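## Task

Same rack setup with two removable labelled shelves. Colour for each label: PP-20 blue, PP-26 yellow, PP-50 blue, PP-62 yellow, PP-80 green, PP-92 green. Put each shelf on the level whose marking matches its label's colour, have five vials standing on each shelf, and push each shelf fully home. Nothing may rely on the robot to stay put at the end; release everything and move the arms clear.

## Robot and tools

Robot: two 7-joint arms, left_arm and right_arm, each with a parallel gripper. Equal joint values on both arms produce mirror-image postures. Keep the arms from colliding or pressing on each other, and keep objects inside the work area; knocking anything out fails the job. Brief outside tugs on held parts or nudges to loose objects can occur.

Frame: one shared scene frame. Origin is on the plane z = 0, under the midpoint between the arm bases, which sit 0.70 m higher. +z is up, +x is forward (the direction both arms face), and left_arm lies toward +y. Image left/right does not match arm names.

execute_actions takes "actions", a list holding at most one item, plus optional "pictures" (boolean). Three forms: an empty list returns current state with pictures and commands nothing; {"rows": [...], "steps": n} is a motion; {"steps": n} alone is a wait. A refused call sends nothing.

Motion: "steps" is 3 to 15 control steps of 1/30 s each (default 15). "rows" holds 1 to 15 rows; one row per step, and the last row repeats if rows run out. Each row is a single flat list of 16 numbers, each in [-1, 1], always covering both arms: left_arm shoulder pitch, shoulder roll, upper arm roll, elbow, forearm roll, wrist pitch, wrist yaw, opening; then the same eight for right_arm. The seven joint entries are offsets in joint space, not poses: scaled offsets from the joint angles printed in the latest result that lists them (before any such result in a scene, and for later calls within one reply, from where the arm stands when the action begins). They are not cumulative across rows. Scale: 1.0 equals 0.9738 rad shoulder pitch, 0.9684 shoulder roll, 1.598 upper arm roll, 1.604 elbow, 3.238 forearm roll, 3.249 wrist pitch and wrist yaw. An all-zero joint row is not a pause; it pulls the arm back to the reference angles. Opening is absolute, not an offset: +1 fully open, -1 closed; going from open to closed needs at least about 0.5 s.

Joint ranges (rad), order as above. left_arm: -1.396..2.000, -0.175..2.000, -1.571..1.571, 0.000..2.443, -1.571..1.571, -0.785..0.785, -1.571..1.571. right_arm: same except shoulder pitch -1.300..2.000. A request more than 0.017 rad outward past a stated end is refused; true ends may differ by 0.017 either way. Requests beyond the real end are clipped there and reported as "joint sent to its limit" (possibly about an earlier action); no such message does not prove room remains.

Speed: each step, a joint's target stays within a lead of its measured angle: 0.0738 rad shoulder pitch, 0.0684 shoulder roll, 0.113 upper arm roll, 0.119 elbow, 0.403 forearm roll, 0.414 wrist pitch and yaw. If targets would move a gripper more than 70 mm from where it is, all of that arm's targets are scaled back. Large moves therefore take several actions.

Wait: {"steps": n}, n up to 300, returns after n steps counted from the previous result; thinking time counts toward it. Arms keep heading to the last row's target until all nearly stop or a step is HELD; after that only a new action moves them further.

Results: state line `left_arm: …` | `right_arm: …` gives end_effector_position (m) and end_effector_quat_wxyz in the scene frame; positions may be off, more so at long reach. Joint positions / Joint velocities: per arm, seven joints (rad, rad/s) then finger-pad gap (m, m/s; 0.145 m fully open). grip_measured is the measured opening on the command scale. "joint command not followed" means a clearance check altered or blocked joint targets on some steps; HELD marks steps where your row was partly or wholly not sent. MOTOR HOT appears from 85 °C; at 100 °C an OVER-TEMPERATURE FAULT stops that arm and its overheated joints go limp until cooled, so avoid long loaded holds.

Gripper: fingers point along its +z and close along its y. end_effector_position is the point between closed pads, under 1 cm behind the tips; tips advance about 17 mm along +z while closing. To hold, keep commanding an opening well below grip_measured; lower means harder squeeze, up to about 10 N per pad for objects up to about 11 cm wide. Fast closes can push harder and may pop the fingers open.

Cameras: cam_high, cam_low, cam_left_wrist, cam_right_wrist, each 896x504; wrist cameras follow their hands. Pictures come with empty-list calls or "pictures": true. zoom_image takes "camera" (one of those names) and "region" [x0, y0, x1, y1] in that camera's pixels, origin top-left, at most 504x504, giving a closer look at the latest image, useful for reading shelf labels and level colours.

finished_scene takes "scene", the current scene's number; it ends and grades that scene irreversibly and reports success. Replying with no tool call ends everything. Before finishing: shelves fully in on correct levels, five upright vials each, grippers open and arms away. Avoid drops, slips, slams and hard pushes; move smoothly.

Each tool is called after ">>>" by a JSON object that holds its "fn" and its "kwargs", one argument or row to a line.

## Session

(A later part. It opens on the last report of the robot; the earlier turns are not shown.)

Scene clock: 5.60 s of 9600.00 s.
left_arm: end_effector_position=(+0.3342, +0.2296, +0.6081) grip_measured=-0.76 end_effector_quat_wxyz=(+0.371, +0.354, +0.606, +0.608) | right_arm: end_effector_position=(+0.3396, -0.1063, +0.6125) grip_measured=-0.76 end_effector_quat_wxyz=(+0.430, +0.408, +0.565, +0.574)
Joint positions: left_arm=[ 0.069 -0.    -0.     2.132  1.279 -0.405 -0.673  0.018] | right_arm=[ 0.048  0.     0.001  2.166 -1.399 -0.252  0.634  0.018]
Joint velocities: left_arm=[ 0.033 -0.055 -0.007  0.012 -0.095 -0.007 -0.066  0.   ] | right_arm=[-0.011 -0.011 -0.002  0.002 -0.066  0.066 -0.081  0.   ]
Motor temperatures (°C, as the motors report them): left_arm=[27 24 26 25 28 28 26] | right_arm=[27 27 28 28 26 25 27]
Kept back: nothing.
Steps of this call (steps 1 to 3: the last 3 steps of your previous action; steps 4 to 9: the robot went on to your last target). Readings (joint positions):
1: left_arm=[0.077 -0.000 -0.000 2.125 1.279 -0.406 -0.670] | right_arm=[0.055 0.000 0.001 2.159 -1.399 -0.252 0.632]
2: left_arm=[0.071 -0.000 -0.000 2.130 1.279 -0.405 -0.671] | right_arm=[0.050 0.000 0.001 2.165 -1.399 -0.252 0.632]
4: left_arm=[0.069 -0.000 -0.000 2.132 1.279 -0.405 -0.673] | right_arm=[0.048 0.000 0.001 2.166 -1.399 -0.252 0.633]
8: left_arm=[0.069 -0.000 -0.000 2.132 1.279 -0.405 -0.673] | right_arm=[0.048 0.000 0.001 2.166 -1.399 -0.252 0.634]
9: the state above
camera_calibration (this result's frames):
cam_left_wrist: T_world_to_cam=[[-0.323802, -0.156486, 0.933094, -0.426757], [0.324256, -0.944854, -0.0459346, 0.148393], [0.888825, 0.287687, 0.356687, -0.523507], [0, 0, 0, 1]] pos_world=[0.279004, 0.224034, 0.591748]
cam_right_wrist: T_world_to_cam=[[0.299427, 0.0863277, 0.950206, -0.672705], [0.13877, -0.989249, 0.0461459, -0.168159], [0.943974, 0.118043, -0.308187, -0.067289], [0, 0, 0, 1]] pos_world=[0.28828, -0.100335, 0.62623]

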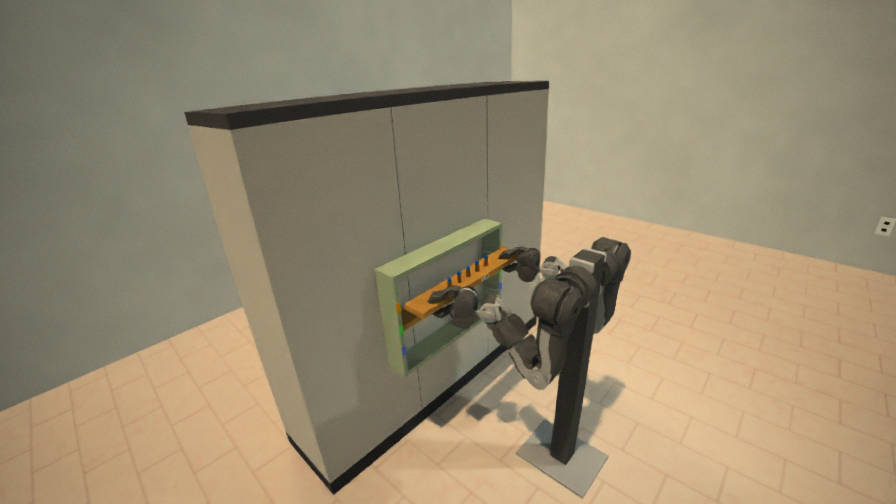

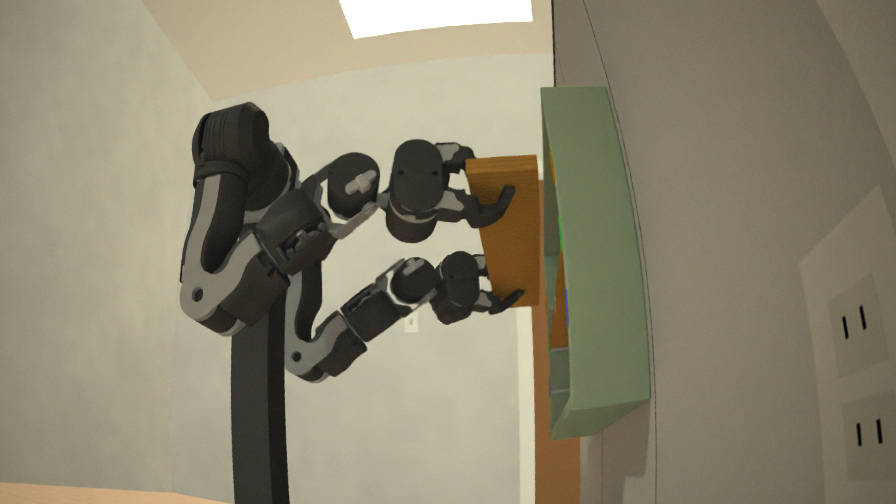

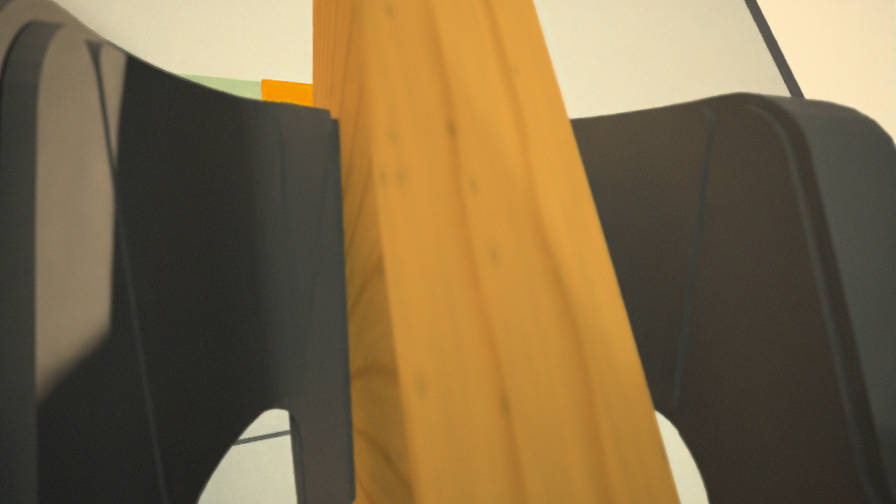

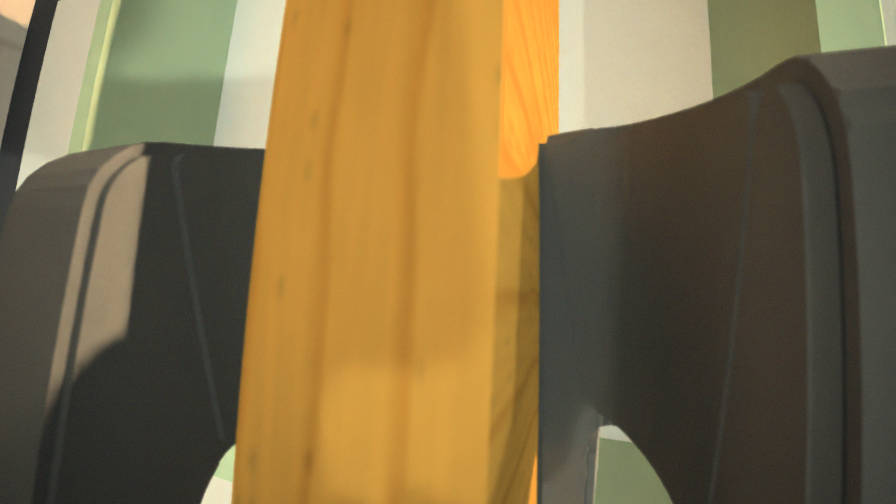

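>>> {"fn": "execute_actions", "kwargs": {
  "actions": [
    {"rows":[[0.002,0,0,0.004,0.001,-0.001,0.007,-1,0.002,0,0,0.004,-0.001,0,-0.007,-1],[-0.002,0,0,0.002,0.003,-0.002,0.012,-1,-0.002,0,0,0.002,-0.002,-0.001,-0.012,-1],[-0.009,0,0,-0.002,0.005,-0.004,0.018,-1,-0.009,0,0,-0.002,-0.003,-0.001,-0.018,-1],[-0.018,0,0,-0.007,0.007,-0.005,0.024,-1,-0.018,0,0,-0.007,-0.004,-0.002,-0.024,-1],[-0.028,0,0,-0.012,0.009,-0.007,0.03,-1,-0.028,0,0,-0.012,-0.006,-0.003,-0.03,-1],[-0.038,0,0,-0.018,0.011,-0.008,0.036,-1,-0.038,0,0,-0.018,-0.007,-0.003,-0.036,-1],[-0.048,0,0,-0.024,0.013,-0.01,0.042,-1,-0.048,0,0,-0.024,-0.008,-0.004,-0.042,-1],[-0.058,0,0,-0.03,0.015,-0.011,0.048,-1,-0.058,0,0,-0.03,-0.01,-0.005,-0.047,-1],[-0.067,0,0,-0.036,0.017,-0.013,0.054,-1,-0.067,0,0,-0.036,-0.011,-0.006,-0.053,-1],[-0.076,0,0,-0.042,0.019,-0.014,0.06,-1,-0.076,0,0,-0.042,-0.012,-0.006,-0.058,-1],[-0.084,0,0,-0.047,0.021,-0.015,0.064,-1,-0.084,0,0,-0.047,-0.013,-0.007,-0.062,-1],[-0.091,0,0,-0.052,0.021,-0.015,0.068,-1,-0.091,0,0,-0.052,-0.013,-0.007,-0.066,-1],[-0.095,0,0,-0.055,0.021,-0.015,0.068,-1,-0.095,0,0,-0.055,-0.013,-0.007,-0.066,-1],[-0.097,0,0,-0.056,0.021,-0.015,0.068,-1,-0.097,0,0,-0.056,-0.013,-0.007,-0.066,-1]]}
  ]
}}

>>> {"fn": "execute_actions", "kwargs": {
  "actions": [
    {"rows":[[0.002,0,0,0.004,0.002,-0.001,0.008,-1,0.002,0,0,0.004,-0.001,0,-0.008,-1],[-0.001,0,0,0.001,0.004,-0.002,0.013,-1,-0.001,0,0,0.001,-0.002,-0.001,-0.013,-1],[-0.006,0,0,-0.004,0.007,-0.003,0.019,-1,-0.006,0,0,-0.004,-0.004,-0.001,-0.018,-1],[-0.012,0,0,-0.011,0.01,-0.004,0.025,-1,-0.012,0,0,-0.011,-0.006,-0.002,-0.024,-1],[-0.019,0,0,-0.018,0.013,-0.005,0.031,-1,-0.019,0,0,-0.018,-0.007,-0.003,-0.03,-1],[-0.026,0,0,-0.026,0.016,-0.006,0.037,-1,-0.026,0,0,-0.026,-0.009,-0.003,-0.036,-1],[-0.032,0,0,-0.034,0.019,-0.007,0.043,-1,-0.032,0,0,-0.034,-0.011,-0.004,-0.042,-1],[-0.038,0,0,-0.042,0.022,-0.008,0.049,-1,-0.038,0,0,-0.042,-0.013,-0.005,-0.047,-1],[-0.044,0,0,-0.049,0.025,-0.009,0.055,-1,-0.044,0,0,-0.049,-0.014,-0.006,-0.053,-1],[-0.05,0,0,-0.056,0.027,-0.01,0.061,-1,-0.05,0,0,-0.056,-0.016,-0.006,-0.058,-1],[-0.055,0,0,-0.063,0.029,-0.011,0.066,-1,-0.055,0,0,-0.063,-0.017,-0.007,-0.063,-1],[-0.059,0,0,-0.069,0.029,-0.011,0.07,-1,-0.059,0,0,-0.069,-0.017,-0.007,-0.067,-1],[-0.061,0,0,-0.072,0.029,-0.011,0.07,-1,-0.061,0,0,-0.072,-0.017,-0.007,-0.067,-1],[-0.062,0,0,-0.074,0.029,-0.011,0.07,-1,-0.062,0,0,-0.074,-0.017,-0.007,-0.067,-1]]}
  ]
}}

>>> {"fn": "execute_actions", "kwargs": {
  "actions": [
    {"steps":9}
  ]
}}

Scene clock: 6.67 s of 9600.00 s.
left_arm: end_effector_position=(+0.3336, +0.2298, +0.5770) grip_measured=-0.76 end_effector_quat_wxyz=(+0.370, +0.354, +0.604, +0.610) | right_arm: end_effector_position=(+0.3395, -0.1065, +0.5808) grip_measured=-0.76 end_effector_quat_wxyz=(+0.429, +0.409, +0.564, +0.575)
Joint positions: left_arm=[-0.02  -0.    -0.     2.05   1.349 -0.447 -0.487  0.018] | right_arm=[-0.042  0.     0.001  2.084 -1.443 -0.276  0.457  0.018]
Joint velocities: left_arm=[-0.077 -0.033  0.012 -0.208  0.095 -0.051  0.388 -0.   ] | right_arm=[-0.187  0.011 -0.012 -0.198 -0.051 -0.037 -0.286  0.   ]
Motor temperatures (°C, as the motors report them): left_arm=[27 24 26 26 29 28 26] | right_arm=[27 27 28 28 26 25 27]
Steps of this call (steps 1 to 20: the robot went on to your last target; steps 21 to 32: the first 12 steps of this action). Readings (joint positions):
21: left_arm=[0.069 -0.000 -0.000 2.132 1.282 -0.405 -0.671] | right_arm=[0.048 0.000 0.001 2.166 -1.401 -0.252 0.632]
22: left_arm=[0.067 -0.000 -0.000 2.132 1.286 -0.406 -0.663] | right_arm=[0.046 0.000 0.001 2.166 -1.404 -0.253 0.624]
24: left_arm=[0.054 -0.000 -0.000 2.126 1.296 -0.414 -0.629] | right_arm=[0.033 0.000 0.001 2.160 -1.410 -0.257 0.591]
28: left_arm=[0.011 -0.000 -0.000 2.084 1.325 -0.432 -0.558] | right_arm=[-0.011 0.000 0.001 2.118 -1.428 -0.267 0.524]
32: the state above

Scene clock: 7.17 s of 9600.00 s.
left_arm: end_effector_position=(+0.3333, +0.2298, +0.5395) grip_measured=-0.76 end_effector_quat_wxyz=(+0.371, +0.353, +0.607, +0.608) | right_arm: end_effector_position=(+0.3396, -0.1065, +0.5445) grip_measured=-0.76 end_effector_quat_wxyz=(+0.430, +0.408, +0.566, +0.573)
Joint positions: left_arm=[-0.086 -0.    -0.     1.931  1.447 -0.482 -0.285  0.018] | right_arm=[-0.109  0.     0.001  1.965 -1.502 -0.296  0.265  0.018]
Joint velocities: left_arm=[-0.143 -0.011  0.002 -0.252  0.125  0.007  0.344 -0.   ] | right_arm=[-0.143 -0.033 -0.007 -0.252 -0.11   0.007 -0.3    0.   ]
Motor temperatures (°C, as the motors report them): left_arm=[27 24 26 26 29 28 26] | right_arm=[27 27 28 28 26 25 27]
Steps of this call (steps 1 to 3: the last 3 steps of your previous action; steps 4 to 15: the first 12 steps of this action, its rows measured from where the robot was after step 3). Readings (joint positions):
3: left_arm=[-0.028 -0.000 -0.000 2.040 1.354 -0.449 -0.476] | right_arm=[-0.051 0.000 0.001 2.074 -1.446 -0.277 0.446]
4: left_arm=[-0.028 -0.000 -0.000 2.040 1.359 -0.450 -0.471] | right_arm=[-0.051 0.000 0.001 2.074 -1.449 -0.277 0.443]
5: left_arm=[-0.029 -0.000 -0.000 2.040 1.365 -0.451 -0.464] | right_arm=[-0.052 0.000 0.001 2.074 -1.452 -0.278 0.435]
7: left_arm=[-0.037 -0.000 -0.000 2.029 1.378 -0.457 -0.428] | right_arm=[-0.060 0.000 0.001 2.062 -1.461 -0.281 0.402]
11: left_arm=[-0.068 -0.000 -0.000 1.972 1.417 -0.471 -0.360] | right_arm=[-0.091 0.000 0.001 2.007 -1.485 -0.289 0.335]
15: the state above

Scene clock: 7.47 s of 9600.00 s.
left_arm: end_effector_position=(+0.3331, +0.2298, +0.5360) grip_measured=-0.76 end_effector_quat_wxyz=(+0.370, +0.354, +0.606, +0.609) | right_arm: end_effector_position=(+0.3393, -0.1065, +0.5405) grip_measured=-0.76 end_effector_quat_wxyz=(+0.429, +0.409, +0.566, +0.573)
Joint positions: left_arm=[-0.092 -0.    -0.     1.919  1.453 -0.484 -0.266  0.018] | right_arm=[-0.115  0.     0.001  1.953 -1.506 -0.297  0.249  0.018]
Joint velocities: left_arm=[-0.033 -0.055  0.002 -0.007 -0.007 -0.051 -0.037 -0.   ] | right_arm=[ 0.077  0.033  0.012 -0.007 -0.007  0.037 -0.066  0.   ]
Motor temperatures (°C, as the motors report them): left_arm=[27 24 26 26 29 28 26] | right_arm=[27 27 28 28 26 25 27]
Kept back: nothing.
Steps of this call (steps 1 to 3: the last 3 steps of your previous action; steps 4 to 9: the robot went on to your last target). Readings (joint positions):
1: left_arm=[-0.090 -0.000 -0.000 1.924 1.450 -0.483 -0.278] | right_arm=[-0.113 0.000 0.001 1.957 -1.504 -0.296 0.259]
2: left_arm=[-0.092 -0.000 -0.000 1.920 1.452 -0.483 -0.274] | right_arm=[-0.115 0.000 0.001 1.954 -1.505 -0.296 0.256]
4: left_arm=[-0.092 -0.000 -0.000 1.919 1.453 -0.484 -0.269] | right_arm=[-0.115 0.000 0.001 1.953 -1.506 -0.297 0.251]
8: left_arm=[-0.092 -0.000 -0.000 1.919 1.453 -0.484 -0.267] | right_arm=[-0.115 0.000 0.001 1.953 -1.506 -0.297 0.249]
9: the state above

>>> {"fn": "execute_actions", "kwargs": {
  "actions": [
    {"rows":[[0.002,0,0,0.004,0,0,0.008,-1,0.002,0,0,0.004,0,0,-0.008,-1],[0.001,0,0,0,0.002,-0.001,0.013,-1,0.001,0,0,0,-0.001,0,-0.012,-1],[-0.002,0,0,-0.006,0.004,-0.001,0.019,-1,-0.002,0,0,-0.006,-0.002,0,-0.018,-1],[-0.005,0,0,-0.014,0.006,-0.002,0.025,-1,-0.005,0,0,-0.014,-0.003,-0.001,-0.023,-1],[-0.009,0,0,-0.023,0.009,-0.002,0.031,-1,-0.009,0,0,-0.023,-0.004,-0.001,-0.029,-1],[-0.012,0,0,-0.032,0.011,-0.003,0.037,-1,-0.012,0,0,-0.032,-0.005,-0.001,-0.035,-1],[-0.015,0,0,-0.041,0.013,-0.003,0.043,-1,-0.015,0,0,-0.041,-0.006,-0.001,-0.04,-1],[-0.018,0,0,-0.05,0.015,-0.004,0.049,-1,-0.018,0,0,-0.051,-0.007,-0.001,-0.046,-1],[-0.02,0,0,-0.059,0.017,-0.004,0.055,-1,-0.02,0,0,-0.06,-0.008,-0.001,-0.051,-1],[-0.022,0,0,-0.068,0.019,-0.005,0.06,-1,-0.022,0,0,-0.069,-0.009,-0.001,-0.056,-1],[-0.024,0,0,-0.076,0.021,-0.005,0.064,-1,-0.024,0,0,-0.077,-0.01,-0.001,-0.061,-1],[-0.025,0,0,-0.083,0.022,-0.005,0.068,-1,-0.025,0,0,-0.085,-0.011,-0.001,-0.064,-1],[-0.026,0,0,-0.087,0.022,-0.005,0.068,-1,-0.026,0,0,-0.089,-0.011,-0.001,-0.064,-1],[-0.026,0,0,-0.089,0.022,-0.005,0.068,-1,-0.026,0,0,-0.091,-0.011,-0.001,-0.064,-1]]}
  ]
}}

>>> {"fn": "execute_actions", "kwargs": {
  "actions": [
    {"rows":[[0.002,0,0,0.004,0.001,0,0.009,-1,0.002,0,0,0.004,0,0,-0.009,-1],[0.002,0,0,-0.001,0.003,0,0.014,-1,0.002,0,0,-0.001,-0.001,0,-0.013,-1],[0.001,0,0,-0.008,0.005,0,0.02,-1,0.001,0,0,-0.008,-0.002,0,-0.019,-1],[0.001,0,0,-0.017,0.007,0,0.026,-1,0.001,0,0,-0.017,-0.003,0,-0.024,-1],[0,0,0,-0.028,0.009,0,0.032,-1,0,0,0,-0.028,-0.004,0,-0.03,-1],[0,0,0,-0.039,0.011,0,0.038,-1,0,0,0,-0.039,-0.005,0,-0.035,-1],[0,0,0,-0.049,0.011,0,0.044,-1,0,0,0,-0.05,-0.006,0,-0.04,-1],[0.001,0,0,-0.06,0.011,0,0.049,-1,0.001,0,0,-0.061,-0.006,0,-0.046,-1],[0.002,0,0,-0.07,0.011,0,0.055,-1,0.002,0,0,-0.071,-0.006,0,-0.051,-1],[0.003,0,0,-0.08,0.011,0,0.06,-1,0.003,0,0,-0.081,-0.006,0,-0.056,-1],[0.004,0,0,-0.089,0.011,0,0.064,-1,0.004,0,0,-0.09,-0.006,0,-0.06,-1],[0.005,0,0,-0.097,0.011,0,0.067,-1,0.005,0,0,-0.098,-0.006,0,-0.063,-1],[0.006,0,0,-0.102,0.011,0,0.067,-1,0.006,0,0,-0.103,-0.006,0,-0.063,-1],[0.006,0,0,-0.104,0.011,0,0.067,-1,0.006,0,0,-0.106,-0.006,0,-0.063,-1]]}
  ]
}}

>>> {"fn": "execute_actions", "kwargs": {
  "actions": [
    {"steps":9}
  ],
  "pictures": true
}}

Scene clock: 8.47 s of 9600.00 s.
left_arm: end_effector_position=(+0.3336, +0.2300, +0.5065) grip_measured=-0.76 end_effector_quat_wxyz=(+0.370, +0.353, +0.600, +0.616) | right_arm: end_effector_position=(+0.3403, -0.1068, +0.5081) grip_measured=-0.76 end_effector_quat_wxyz=(+0.428, +0.411, +0.562, +0.576)
Joint positions: left_arm=[-0.116 -0.    -0.     1.789  1.525 -0.496 -0.08   0.018] | right_arm=[-0.141  0.     0.001  1.819 -1.546 -0.301  0.08   0.018]
Joint velocities: left_arm=[ 0.033 -0.055  0.002 -0.276  0.154 -0.022  0.33  -0.001] | right_arm=[ 0.033 -0.011  0.012 -0.335 -0.125 -0.007 -0.198  0.   ]
Motor temperatures (°C, as the motors report them): left_arm=[27 24 26 26 29 28 27] | right_arm=[27 27 28 29 26 25 27]
Steps of this call (steps 1 to 18: the robot went on to your last target; steps 19 to 30: the first 12 steps of this action). Readings (joint positions):
19: left_arm=[-0.092 -0.000 -0.000 1.919 1.455 -0.484 -0.264] | right_arm=[-0.115 0.000 0.001 1.953 -1.508 -0.297 0.247]
20: left_arm=[-0.092 -0.000 -0.000 1.919 1.459 -0.484 -0.255] | right_arm=[-0.115 0.000 0.001 1.953 -1.510 -0.297 0.240]
22: left_arm=[-0.094 -0.000 -0.000 1.903 1.469 -0.487 -0.219] | right_arm=[-0.117 0.000 0.001 1.937 -1.515 -0.298 0.208]
26: left_arm=[-0.113 -0.000 -0.000 1.839 1.500 -0.492 -0.150] | right_arm=[-0.136 0.000 0.001 1.872 -1.532 -0.299 0.145]
30: the state above

Scene clock: 8.97 s of 9600.00 s.
left_arm: end_effector_position=(+0.3337, +0.2294, +0.4745) grip_measured=-0.76 end_effector_quat_wxyz=(+0.363, +0.361, +0.584, +0.630) | right_arm: end_effector_position=(+0.3396, -0.1074, +0.4689) grip_measured=-0.76 end_effector_quat_wxyz=(+0.418, +0.422, +0.557, +0.581)
Joint positions: left_arm=[-0.119 -0.    -0.     1.622  1.572 -0.497  0.118  0.018] | right_arm=[-0.148  0.001  0.001  1.647 -1.566 -0.301 -0.092  0.018]
Joint velocities: left_arm=[-0.011  0.011  0.002 -0.32  -0.037 -0.022  0.315  0.001] | right_arm=[-0.033  0.011  0.007 -0.295  0.007  0.037 -0.198  0.   ]
Motor temperatures (°C, as the motors report them): left_arm=[27 24 26 26 29 28 27] | right_arm=[27 27 28 29 26 25 27]
joint sent to its limit (right arm) — the command would take joint 5 (forearm roll) past its lower limit, so that joint was sent only as far as its limit.
Steps of this call (steps 1 to 3: the last 3 steps of your previous action; steps 4 to 15: the first 12 steps of this action, its rows measured from where the robot was after step 3). Readings (joint positions):
3: left_arm=[-0.120 -0.000 -0.000 1.774 1.531 -0.497 -0.069] | right_arm=[-0.145 0.000 0.001 1.805 -1.549 -0.301 0.069]
4: left_arm=[-0.120 -0.000 -0.000 1.774 1.535 -0.497 -0.064] | right_arm=[-0.145 0.000 0.001 1.805 -1.552 -0.301 0.065]
5: left_arm=[-0.120 -0.000 -0.000 1.774 1.540 -0.497 -0.054] | right_arm=[-0.145 0.000 0.001 1.804 -1.555 -0.301 0.058]
7: left_arm=[-0.120 -0.000 -0.000 1.754 1.551 -0.497 -0.019] | right_arm=[-0.145 0.000 0.001 1.783 -1.561 -0.301 0.026]
11: left_arm=[-0.122 -0.000 -0.000 1.680 1.571 -0.497 0.051] | right_arm=[-0.148 0.001 0.001 1.707 -1.566 -0.301 -0.034]
15: the state above

Scene clock: 9.27 s of 9600.00 s.
left_arm: end_effector_position=(+0.3339, +0.2293, +0.4724) grip_measured=-0.76 end_effector_quat_wxyz=(+0.362, +0.362, +0.581, +0.632) | right_arm: end_effector_position=(+0.3395, -0.1076, +0.4656) grip_measured=-0.76 end_effector_quat_wxyz=(+0.417, +0.423, +0.556, +0.581)
Joint positions: left_arm=[-0.117 -0.    -0.     1.608  1.572 -0.498  0.133  0.018] | right_arm=[-0.147  0.002  0.001  1.631 -1.566 -0.3   -0.106  0.018]
Joint velocities: left_arm=[-0.055 -0.077 -0.007 -0.007 -0.051 -0.066 -0.037  0.   ] | right_arm=[ 0.011 -0.033 -0.002  0.002 -0.007 -0.037 -0.007  0.   ]
Motor temperatures (°C, as the motors report them): left_arm=[27 24 26 26 29 28 27] | right_arm=[27 27 28 29 26 25 27]
joint sent to its limit (right arm) — the command would take joint 5 (forearm roll) past its lower limit, so that joint was sent only as far as its limit.
Kept back: nothing.
Steps of this call (steps 1 to 3: the last 3 steps of your previous action; steps 4 to 9: the robot went on to your last target). Readings (joint positions):
1: left_arm=[-0.118 -0.000 -0.000 1.613 1.572 -0.497 0.125] | right_arm=[-0.147 0.001 0.001 1.637 -1.566 -0.300 -0.098]
2: left_arm=[-0.118 -0.000 -0.000 1.608 1.572 -0.497 0.127] | right_arm=[-0.147 0.002 0.001 1.632 -1.566 -0.300 -0.100]
4: left_arm=[-0.118 -0.000 -0.000 1.608 1.572 -0.498 0.131] | right_arm=[-0.147 0.002 0.001 1.631 -1.566 -0.300 -0.104]
8: left_arm=[-0.117 -0.000 -0.000 1.608 1.572 -0.498 0.133] | right_arm=[-0.147 0.002 0.001 1.631 -1.566 -0.300 -0.106]
9: the state above
camera_calibration (this result's frames):
cam_left_wrist: T_world_to_cam=[[-0.338982, -0.224057, 0.913723, -0.270609], [0.327049, -0.938717, -0.108854, 0.169327], [0.882117, 0.261932, 0.391486, -0.483081], [0, 0, 0, 1]] pos_world=[0.279024, 0.224853, 0.454813]
cam_right_wrist: T_world_to_cam=[[0.316734, 0.0441516, 0.947486, -0.542059], [0.134405, -0.990926, 0.0012458, -0.140406], [0.938943, 0.126952, -0.319794, -0.104263], [0, 0, 0, 1]] pos_world=[0.288456, -0.101963, 0.480426]

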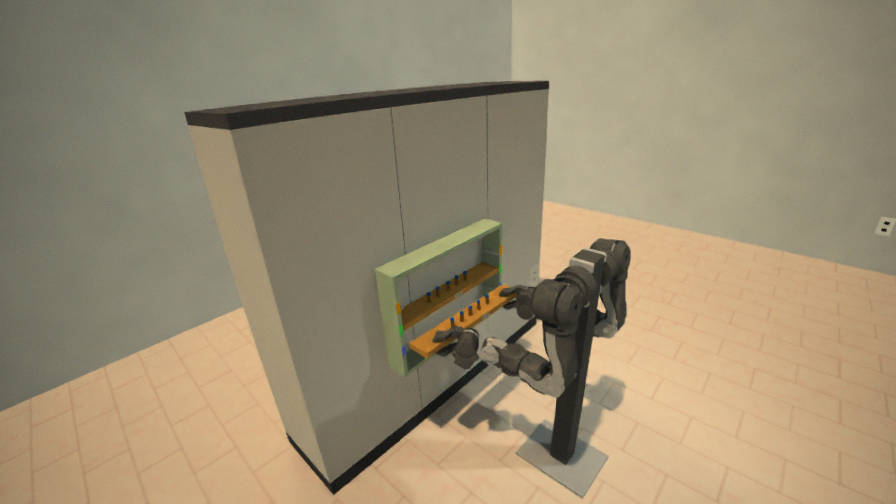

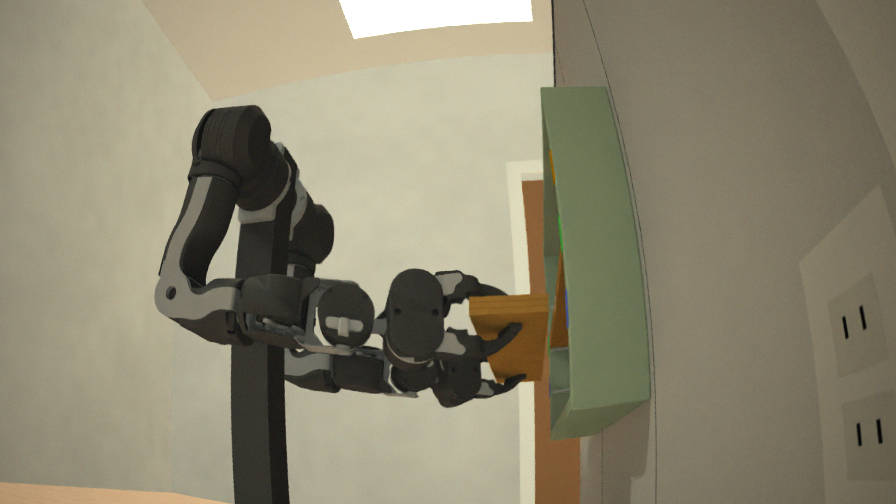

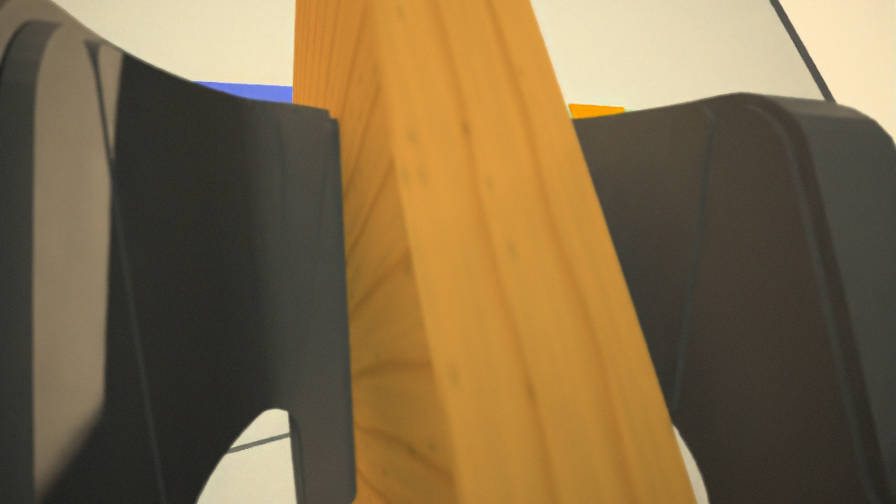

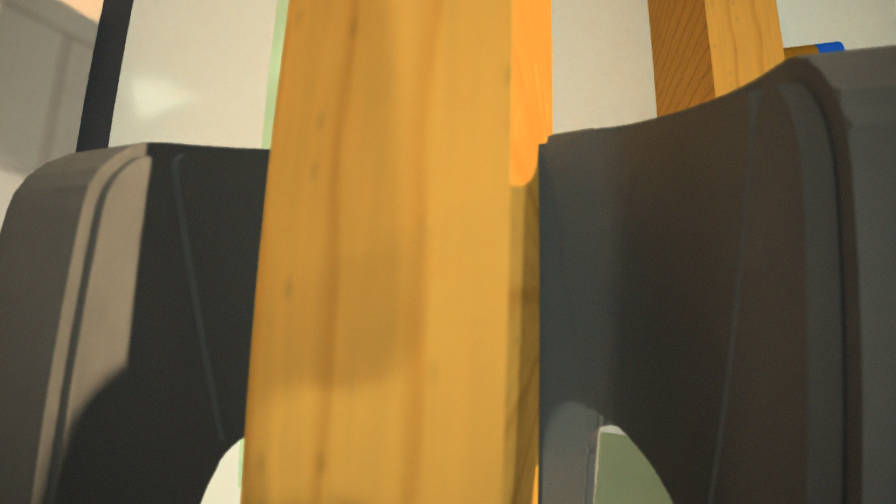

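>>> {"fn": "execute_actions", "kwargs": {
  "actions": [
    {"rows":[[0.004,0,0,0,0,0,0.004,-1,0.004,0,0,0.002,0,0,-0.006,-1],[0.01,0,0,-0.007,0,0,0.004,-1,0.01,0,0,-0.003,0,0,-0.006,-1],[0.02,0,0,-0.016,0,0,0.004,-1,0.02,0,0,-0.01,0,0,-0.006,-1],[0.034,0,0,-0.026,0,0,0.004,-1,0.034,0,0,-0.018,0,0,-0.006,-1],[0.052,0,0,-0.037,0,0,0.004,-1,0.052,0,0,-0.028,0,0,-0.006,-1],[0.072,0,0,-0.048,0,0,0.004,-1,0.072,0,0,-0.039,0,0,-0.006,-1],[0.094,0,0,-0.061,0,0,0.004,-1,0.094,0,0,-0.052,0,0,-0.006,-1],[0.116,0,0,-0.074,0,0,0.004,-1,0.116,0,0,-0.065,0,0,-0.006,-1],[0.138,0,0,-0.087,0,0,0.004,-1,0.138,0,0,-0.078,0,0,-0.006,-1],[0.158,0,0,-0.099,0,0,0.004,-1,0.158,0,0,-0.09,0,0,-0.006,-1],[0.176,0,0,-0.111,0,0,0.004,-1,0.176,0,0,-0.102,0,0,-0.006,-1],[0.191,0,0,-0.12,0,0,0.004,-1,0.191,0,0,-0.111,0,0,-0.006,-1],[0.202,0,0,-0.127,0,0,0.004,-1,0.202,0,0,-0.118,0,0,-0.006,-1],[0.209,0,0,-0.132,0,0,0.004,-1,0.209,0,0,-0.123,0,0,-0.006,-1],[0.213,0,0,-0.134,0,0,0.004,-1,0.213,0,0,-0.125,0,0,-0.006,-1]]}
  ]
}}

>>> {"fn": "execute_actions", "kwargs": {
  "actions": [
    {"steps":8}
  ],
  "pictures": true
}}

Scene clock: 9.97 s of 9600.00 s.
left_arm: end_effector_position=(+0.3742, +0.2294, +0.4704) grip_measured=-0.76 end_effector_quat_wxyz=(+0.361, +0.362, +0.581, +0.633) | right_arm: end_effector_position=(+0.3792, -0.1081, +0.4641) grip_measured=-0.76 end_effector_quat_wxyz=(+0.418, +0.423, +0.555, +0.581)
Joint positions: left_arm=[ 0.068 -0.001 -0.     1.419  1.572 -0.5    0.137  0.018] | right_arm=[ 0.033  0.002  0.001  1.453 -1.566 -0.299 -0.106  0.018]
Joint velocities: left_arm=[ 0.385 -0.011  0.002 -0.383  0.037 -0.022 -0.066 -0.   ] | right_arm=[ 0.275  0.011 -0.002 -0.383 -0.095  0.007  0.007 -0.   ]
Motor temperatures (°C, as the motors report them): left_arm=[27 24 26 26 29 28 27] | right_arm=[27 27 28 29 26 25 28]
joint sent to its limit (right arm) — the command would take joint 5 (forearm roll) past its lower limit, so that joint was sent only as far as its limit.
Steps of this call (steps 1 to 9: the robot went on to your last target; steps 10 to 21: the first 12 steps of this action). Readings (joint positions):
10: left_arm=[-0.116 -0.000 -0.000 1.608 1.572 -0.498 0.133] | right_arm=[-0.147 0.002 0.001 1.631 -1.566 -0.300 -0.106]
11: left_arm=[-0.113 -0.001 -0.000 1.602 1.572 -0.498 0.135] | right_arm=[-0.145 0.002 0.001 1.627 -1.566 -0.300 -0.106]
13: left_arm=[-0.089 -0.001 -0.000 1.569 1.572 -0.498 0.136] | right_arm=[-0.126 0.002 0.001 1.600 -1.566 -0.299 -0.106]
17: left_arm=[-0.006 -0.001 -0.000 1.493 1.572 -0.500 0.136] | right_arm=[-0.041 0.002 0.001 1.527 -1.566 -0.299 -0.104]
21: the state above

Scene clock: 10.23 s of 9600.00 s.
left_arm: end_effector_position=(+0.3786, +0.2294, +0.4692) grip_measured=-0.76 end_effector_quat_wxyz=(+0.360, +0.363, +0.582, +0.632) | right_arm: end_effector_position=(+0.3837, -0.1081, +0.4630) grip_measured=-0.76 end_effector_quat_wxyz=(+0.417, +0.424, +0.556, +0.581)
Joint positions: left_arm=[ 0.088 -0.001 -0.     1.394  1.572 -0.5    0.137  0.018] | right_arm=[ 0.054  0.002  0.001  1.429 -1.566 -0.299 -0.106  0.018]
Joint velocities: left_arm=[-0.033 -0.011  0.022  0.007 -0.022 -0.022  0.037  0.   ] | right_arm=[-0.033  0.033  0.007  0.022  0.007 -0.007  0.007 -0.   ]
Motor temperatures (°C, as the motors report them): left_arm=[27 24 26 26 29 28 27] | right_arm=[27 27 28 29 26 25 28]
Kept back: nothing.
Steps of this call (steps 1 to 3: the last 3 steps of your previous action; steps 4 to 8: the robot went on to your last target). Readings (joint positions):
1: left_arm=[0.078 -0.001 -0.000 1.407 1.572 -0.500 0.137] | right_arm=[0.043 0.002 0.001 1.441 -1.566 -0.299 -0.106]
2: left_arm=[0.084 -0.001 -0.000 1.399 1.572 -0.500 0.137] | right_arm=[0.050 0.002 0.001 1.433 -1.566 -0.299 -0.106]
4: left_arm=[0.088 -0.001 -0.000 1.394 1.572 -0.500 0.137] | right_arm=[0.054 0.002 0.001 1.429 -1.566 -0.299 -0.106]
8: the state above
camera_calibration (this result's frames):
cam_left_wrist: T_world_to_cam=[[-0.333485, -0.225762, 0.915325, -0.254911], [0.328674, -0.937831, -0.111566, 0.154916], [0.883607, 0.263638, 0.386955, -0.5201], [0, 0, 0, 1]] pos_world=[0.323637, 0.224854, 0.451865]
cam_right_wrist: T_world_to_cam=[[0.318232, 0.0444056, 0.946972, -0.5539], [0.132926, -0.991124, 0.00180586, -0.146535], [0.938647, 0.125303, -0.32131, -0.145848], [0, 0, 0, 1]] pos_world=[0.332647, -0.102363, 0.47793]

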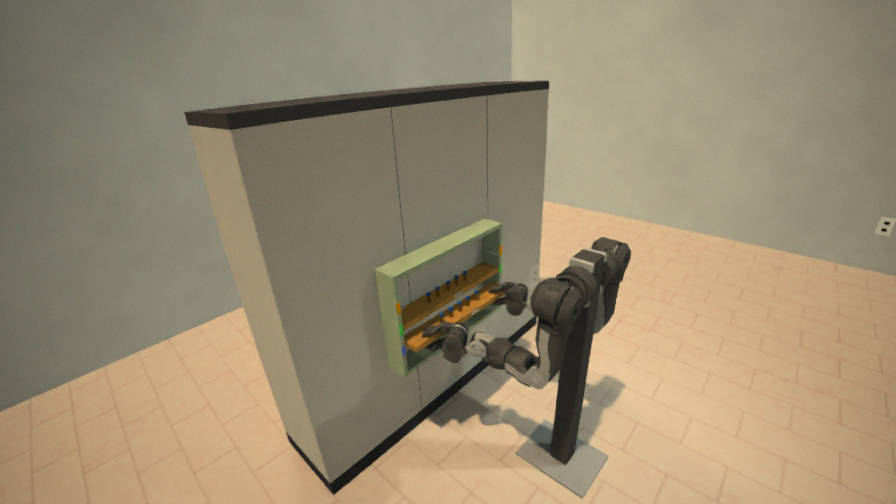

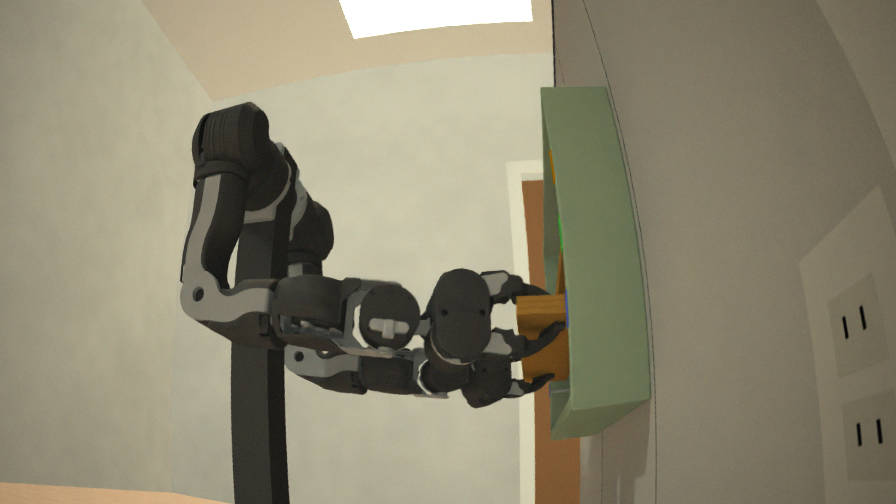

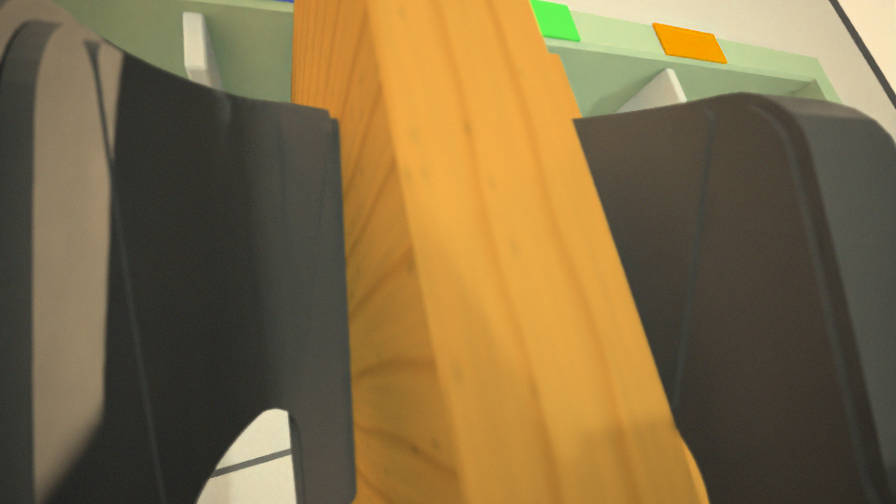

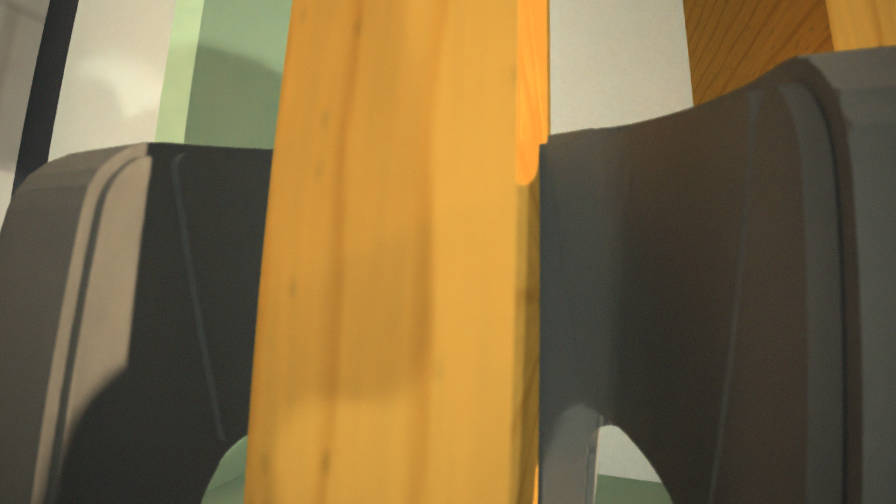

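>>> {"fn": "execute_actions", "kwargs": {
  "actions": [
    {"rows":[[0.002,0,0,-0.005,0,0,0,-1,0.007,0,0,0.002,0,0,-0.006,-1],[0.006,0,0,-0.012,0,0,0,-1,0.011,0,0,-0.002,0,0,-0.006,-1],[0.014,0,0,-0.021,0,0,0,-1,0.019,0,0,-0.008,0,0,-0.007,-1],[0.027,0,0,-0.033,0,0,0,-1,0.032,0,0,-0.017,0,0,-0.008,-1],[0.045,0,0,-0.047,0,0,0,-1,0.05,0,0,-0.03,0,0,-0.009,-1],[0.066,0,0,-0.062,0,0,0,-1,0.072,0,0,-0.045,0,0,-0.01,-1],[0.089,0,0,-0.078,0,0,0,-1,0.095,0,0,-0.062,0,0,-0.011,-1],[0.113,0,0,-0.095,0,0,0,-1,0.12,0,0,-0.08,0,0,-0.012,-1],[0.137,0,0,-0.113,0,0,0.001,-1,0.144,0,0,-0.098,0,0,-0.013,-1],[0.159,0,0,-0.129,0,0,0.002,-1,0.167,0,0,-0.116,0,0,-0.014,-1],[0.178,0,0,-0.144,0,0,0.003,-1,0.187,0,0,-0.132,0,0,-0.015,-1],[0.194,0,0,-0.156,0,0,0.004,-1,0.203,0,0,-0.145,0,0,-0.016,-1],[0.206,0,0,-0.166,0,0,0.004,-1,0.216,0,0,-0.156,0,0,-0.017,-1],[0.215,0,0,-0.173,0,0,0.004,-1,0.225,0,0,-0.163,0,0,-0.017,-1],[0.22,0,0,-0.177,0,0,0.004,-1,0.23,0,0,-0.167,0,0,-0.017,-1]]}
  ]
}}

>>> {"fn": "execute_actions", "kwargs": {
  "actions": [
    {"steps":8}
  ],
  "pictures": true
}}

Scene clock: 10.83 s of 9600.00 s.
left_arm: end_effector_position=(+0.4179, +0.2297, +0.4567) grip_measured=-0.75 end_effector_quat_wxyz=(+0.343, +0.380, +0.592, +0.623) | right_arm: end_effector_position=(+0.4243, -0.1090, +0.4583) grip_measured=-0.75 end_effector_quat_wxyz=(+0.412, +0.430, +0.557, +0.578)
Joint positions: left_arm=[ 0.276 -0.001 -0.     1.149  1.572 -0.503  0.139  0.019] | right_arm=[ 0.245  0.004  0.001  1.198 -1.566 -0.299 -0.13   0.019]
Joint velocities: left_arm=[ 0.341 -0.077  0.017 -0.427 -0.022 -0.066  0.037  0.001] | right_arm=[ 0.297  0.011 -0.002 -0.51  -0.007  0.051 -0.007 -0.002]
Motor temperatures (°C, as the motors report them): left_arm=[27 24 26 26 29 28 27] | right_arm=[27 27 28 29 26 25 28]
Steps of this call (steps 1 to 6: the robot went on to your last target; steps 7 to 18: the first 12 steps of this action). Readings (joint positions):
7: left_arm=[0.088 -0.001 -0.000 1.391 1.572 -0.500 0.137] | right_arm=[0.054 0.003 0.001 1.429 -1.566 -0.299 -0.106]
8: left_arm=[0.091 -0.001 -0.000 1.382 1.572 -0.501 0.136] | right_arm=[0.055 0.003 0.001 1.426 -1.566 -0.299 -0.106]
10: left_arm=[0.108 -0.001 -0.000 1.345 1.572 -0.501 0.133] | right_arm=[0.071 0.003 0.001 1.400 -1.566 -0.299 -0.105]
14: left_arm=[0.198 -0.001 -0.000 1.248 1.572 -0.503 0.132] | right_arm=[0.163 0.004 0.001 1.302 -1.566 -0.300 -0.115]
18: the state above

Scene clock: 11.10 s of 9600.00 s.
left_arm: end_effector_position=(+0.4238, +0.2297, +0.4568) grip_measured=-0.75 end_effector_quat_wxyz=(+0.341, +0.381, +0.592, +0.623) | right_arm: end_effector_position=(+0.4303, -0.1090, +0.4585) grip_measured=-0.75 end_effector_quat_wxyz=(+0.412, +0.431, +0.557, +0.579)
Joint positions: left_arm=[ 0.305 -0.001 -0.     1.115  1.572 -0.503  0.142  0.019] | right_arm=[ 0.274  0.004  0.001  1.162 -1.566 -0.3   -0.139  0.019]
Joint velocities: left_arm=[ 0.011  0.011  0.002 -0.007 -0.007  0.051  0.022  0.   ] | right_arm=[ 0.011  0.011  0.032 -0.007 -0.11  -0.037 -0.022 -0.   ]
Motor temperatures (°C, as the motors report them): left_arm=[27 24 26 26 29 28 27] | right_arm=[28 27 28 29 26 25 28]
Kept back: nothing.
Steps of this call (steps 1 to 3: the last 3 steps of your previous action; steps 4 to 8: the robot went on to your last target). Readings (joint positions):
1: left_arm=[0.288 -0.001 -0.000 1.134 1.572 -0.503 0.141] | right_arm=[0.259 0.004 0.001 1.181 -1.566 -0.299 -0.134]
2: left_arm=[0.298 -0.001 -0.000 1.122 1.572 -0.503 0.142] | right_arm=[0.268 0.004 0.001 1.169 -1.566 -0.300 -0.136]
4: left_arm=[0.305 -0.001 -0.000 1.115 1.572 -0.503 0.142] | right_arm=[0.274 0.004 0.001 1.162 -1.566 -0.300 -0.138]
8: the state above
camera_calibration (this result's frames):
cam_left_wrist: T_world_to_cam=[[-0.279089, -0.229367, 0.93247, -0.258516], [0.323796, -0.936663, -0.133486, 0.150756], [0.904027, 0.264676, 0.33568, -0.540755], [0, 0, 0, 1]] pos_world=[0.367894, 0.225037, 0.442703]
cam_right_wrist: T_world_to_cam=[[0.333685, 0.0362897, 0.941986, -0.569702], [0.131407, -0.991293, -0.00835992, -0.14836], [0.933481, 0.126573, -0.335549, -0.181982], [0, 0, 0, 1]] pos_world=[0.379473, -0.10336, 0.474347]

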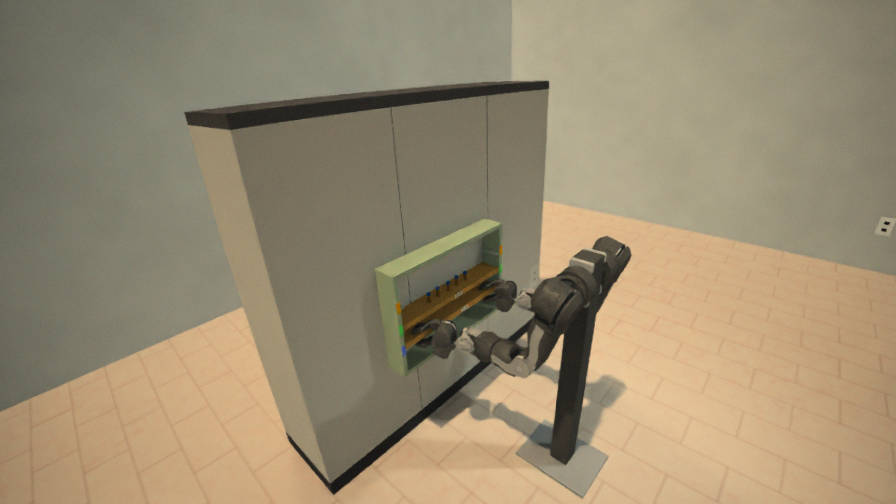

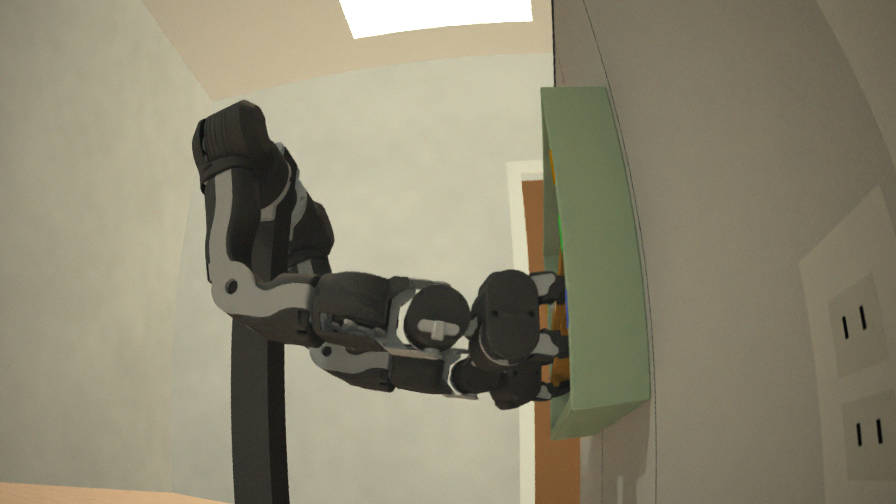

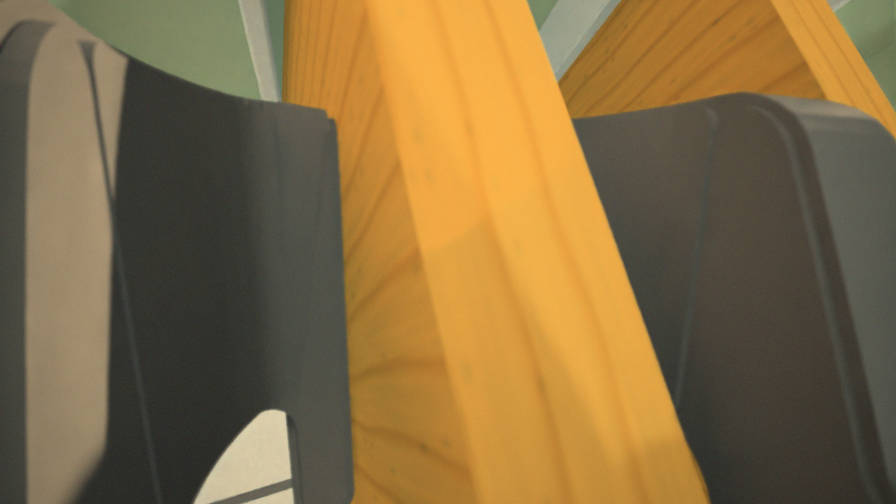

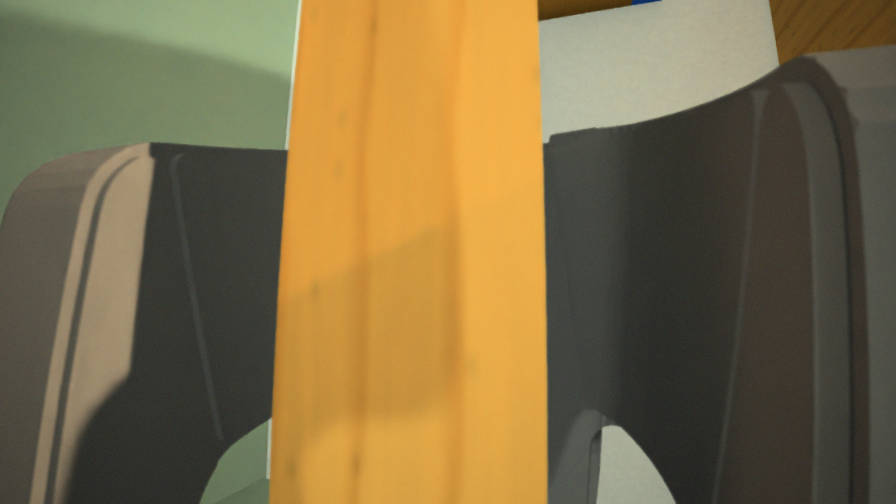

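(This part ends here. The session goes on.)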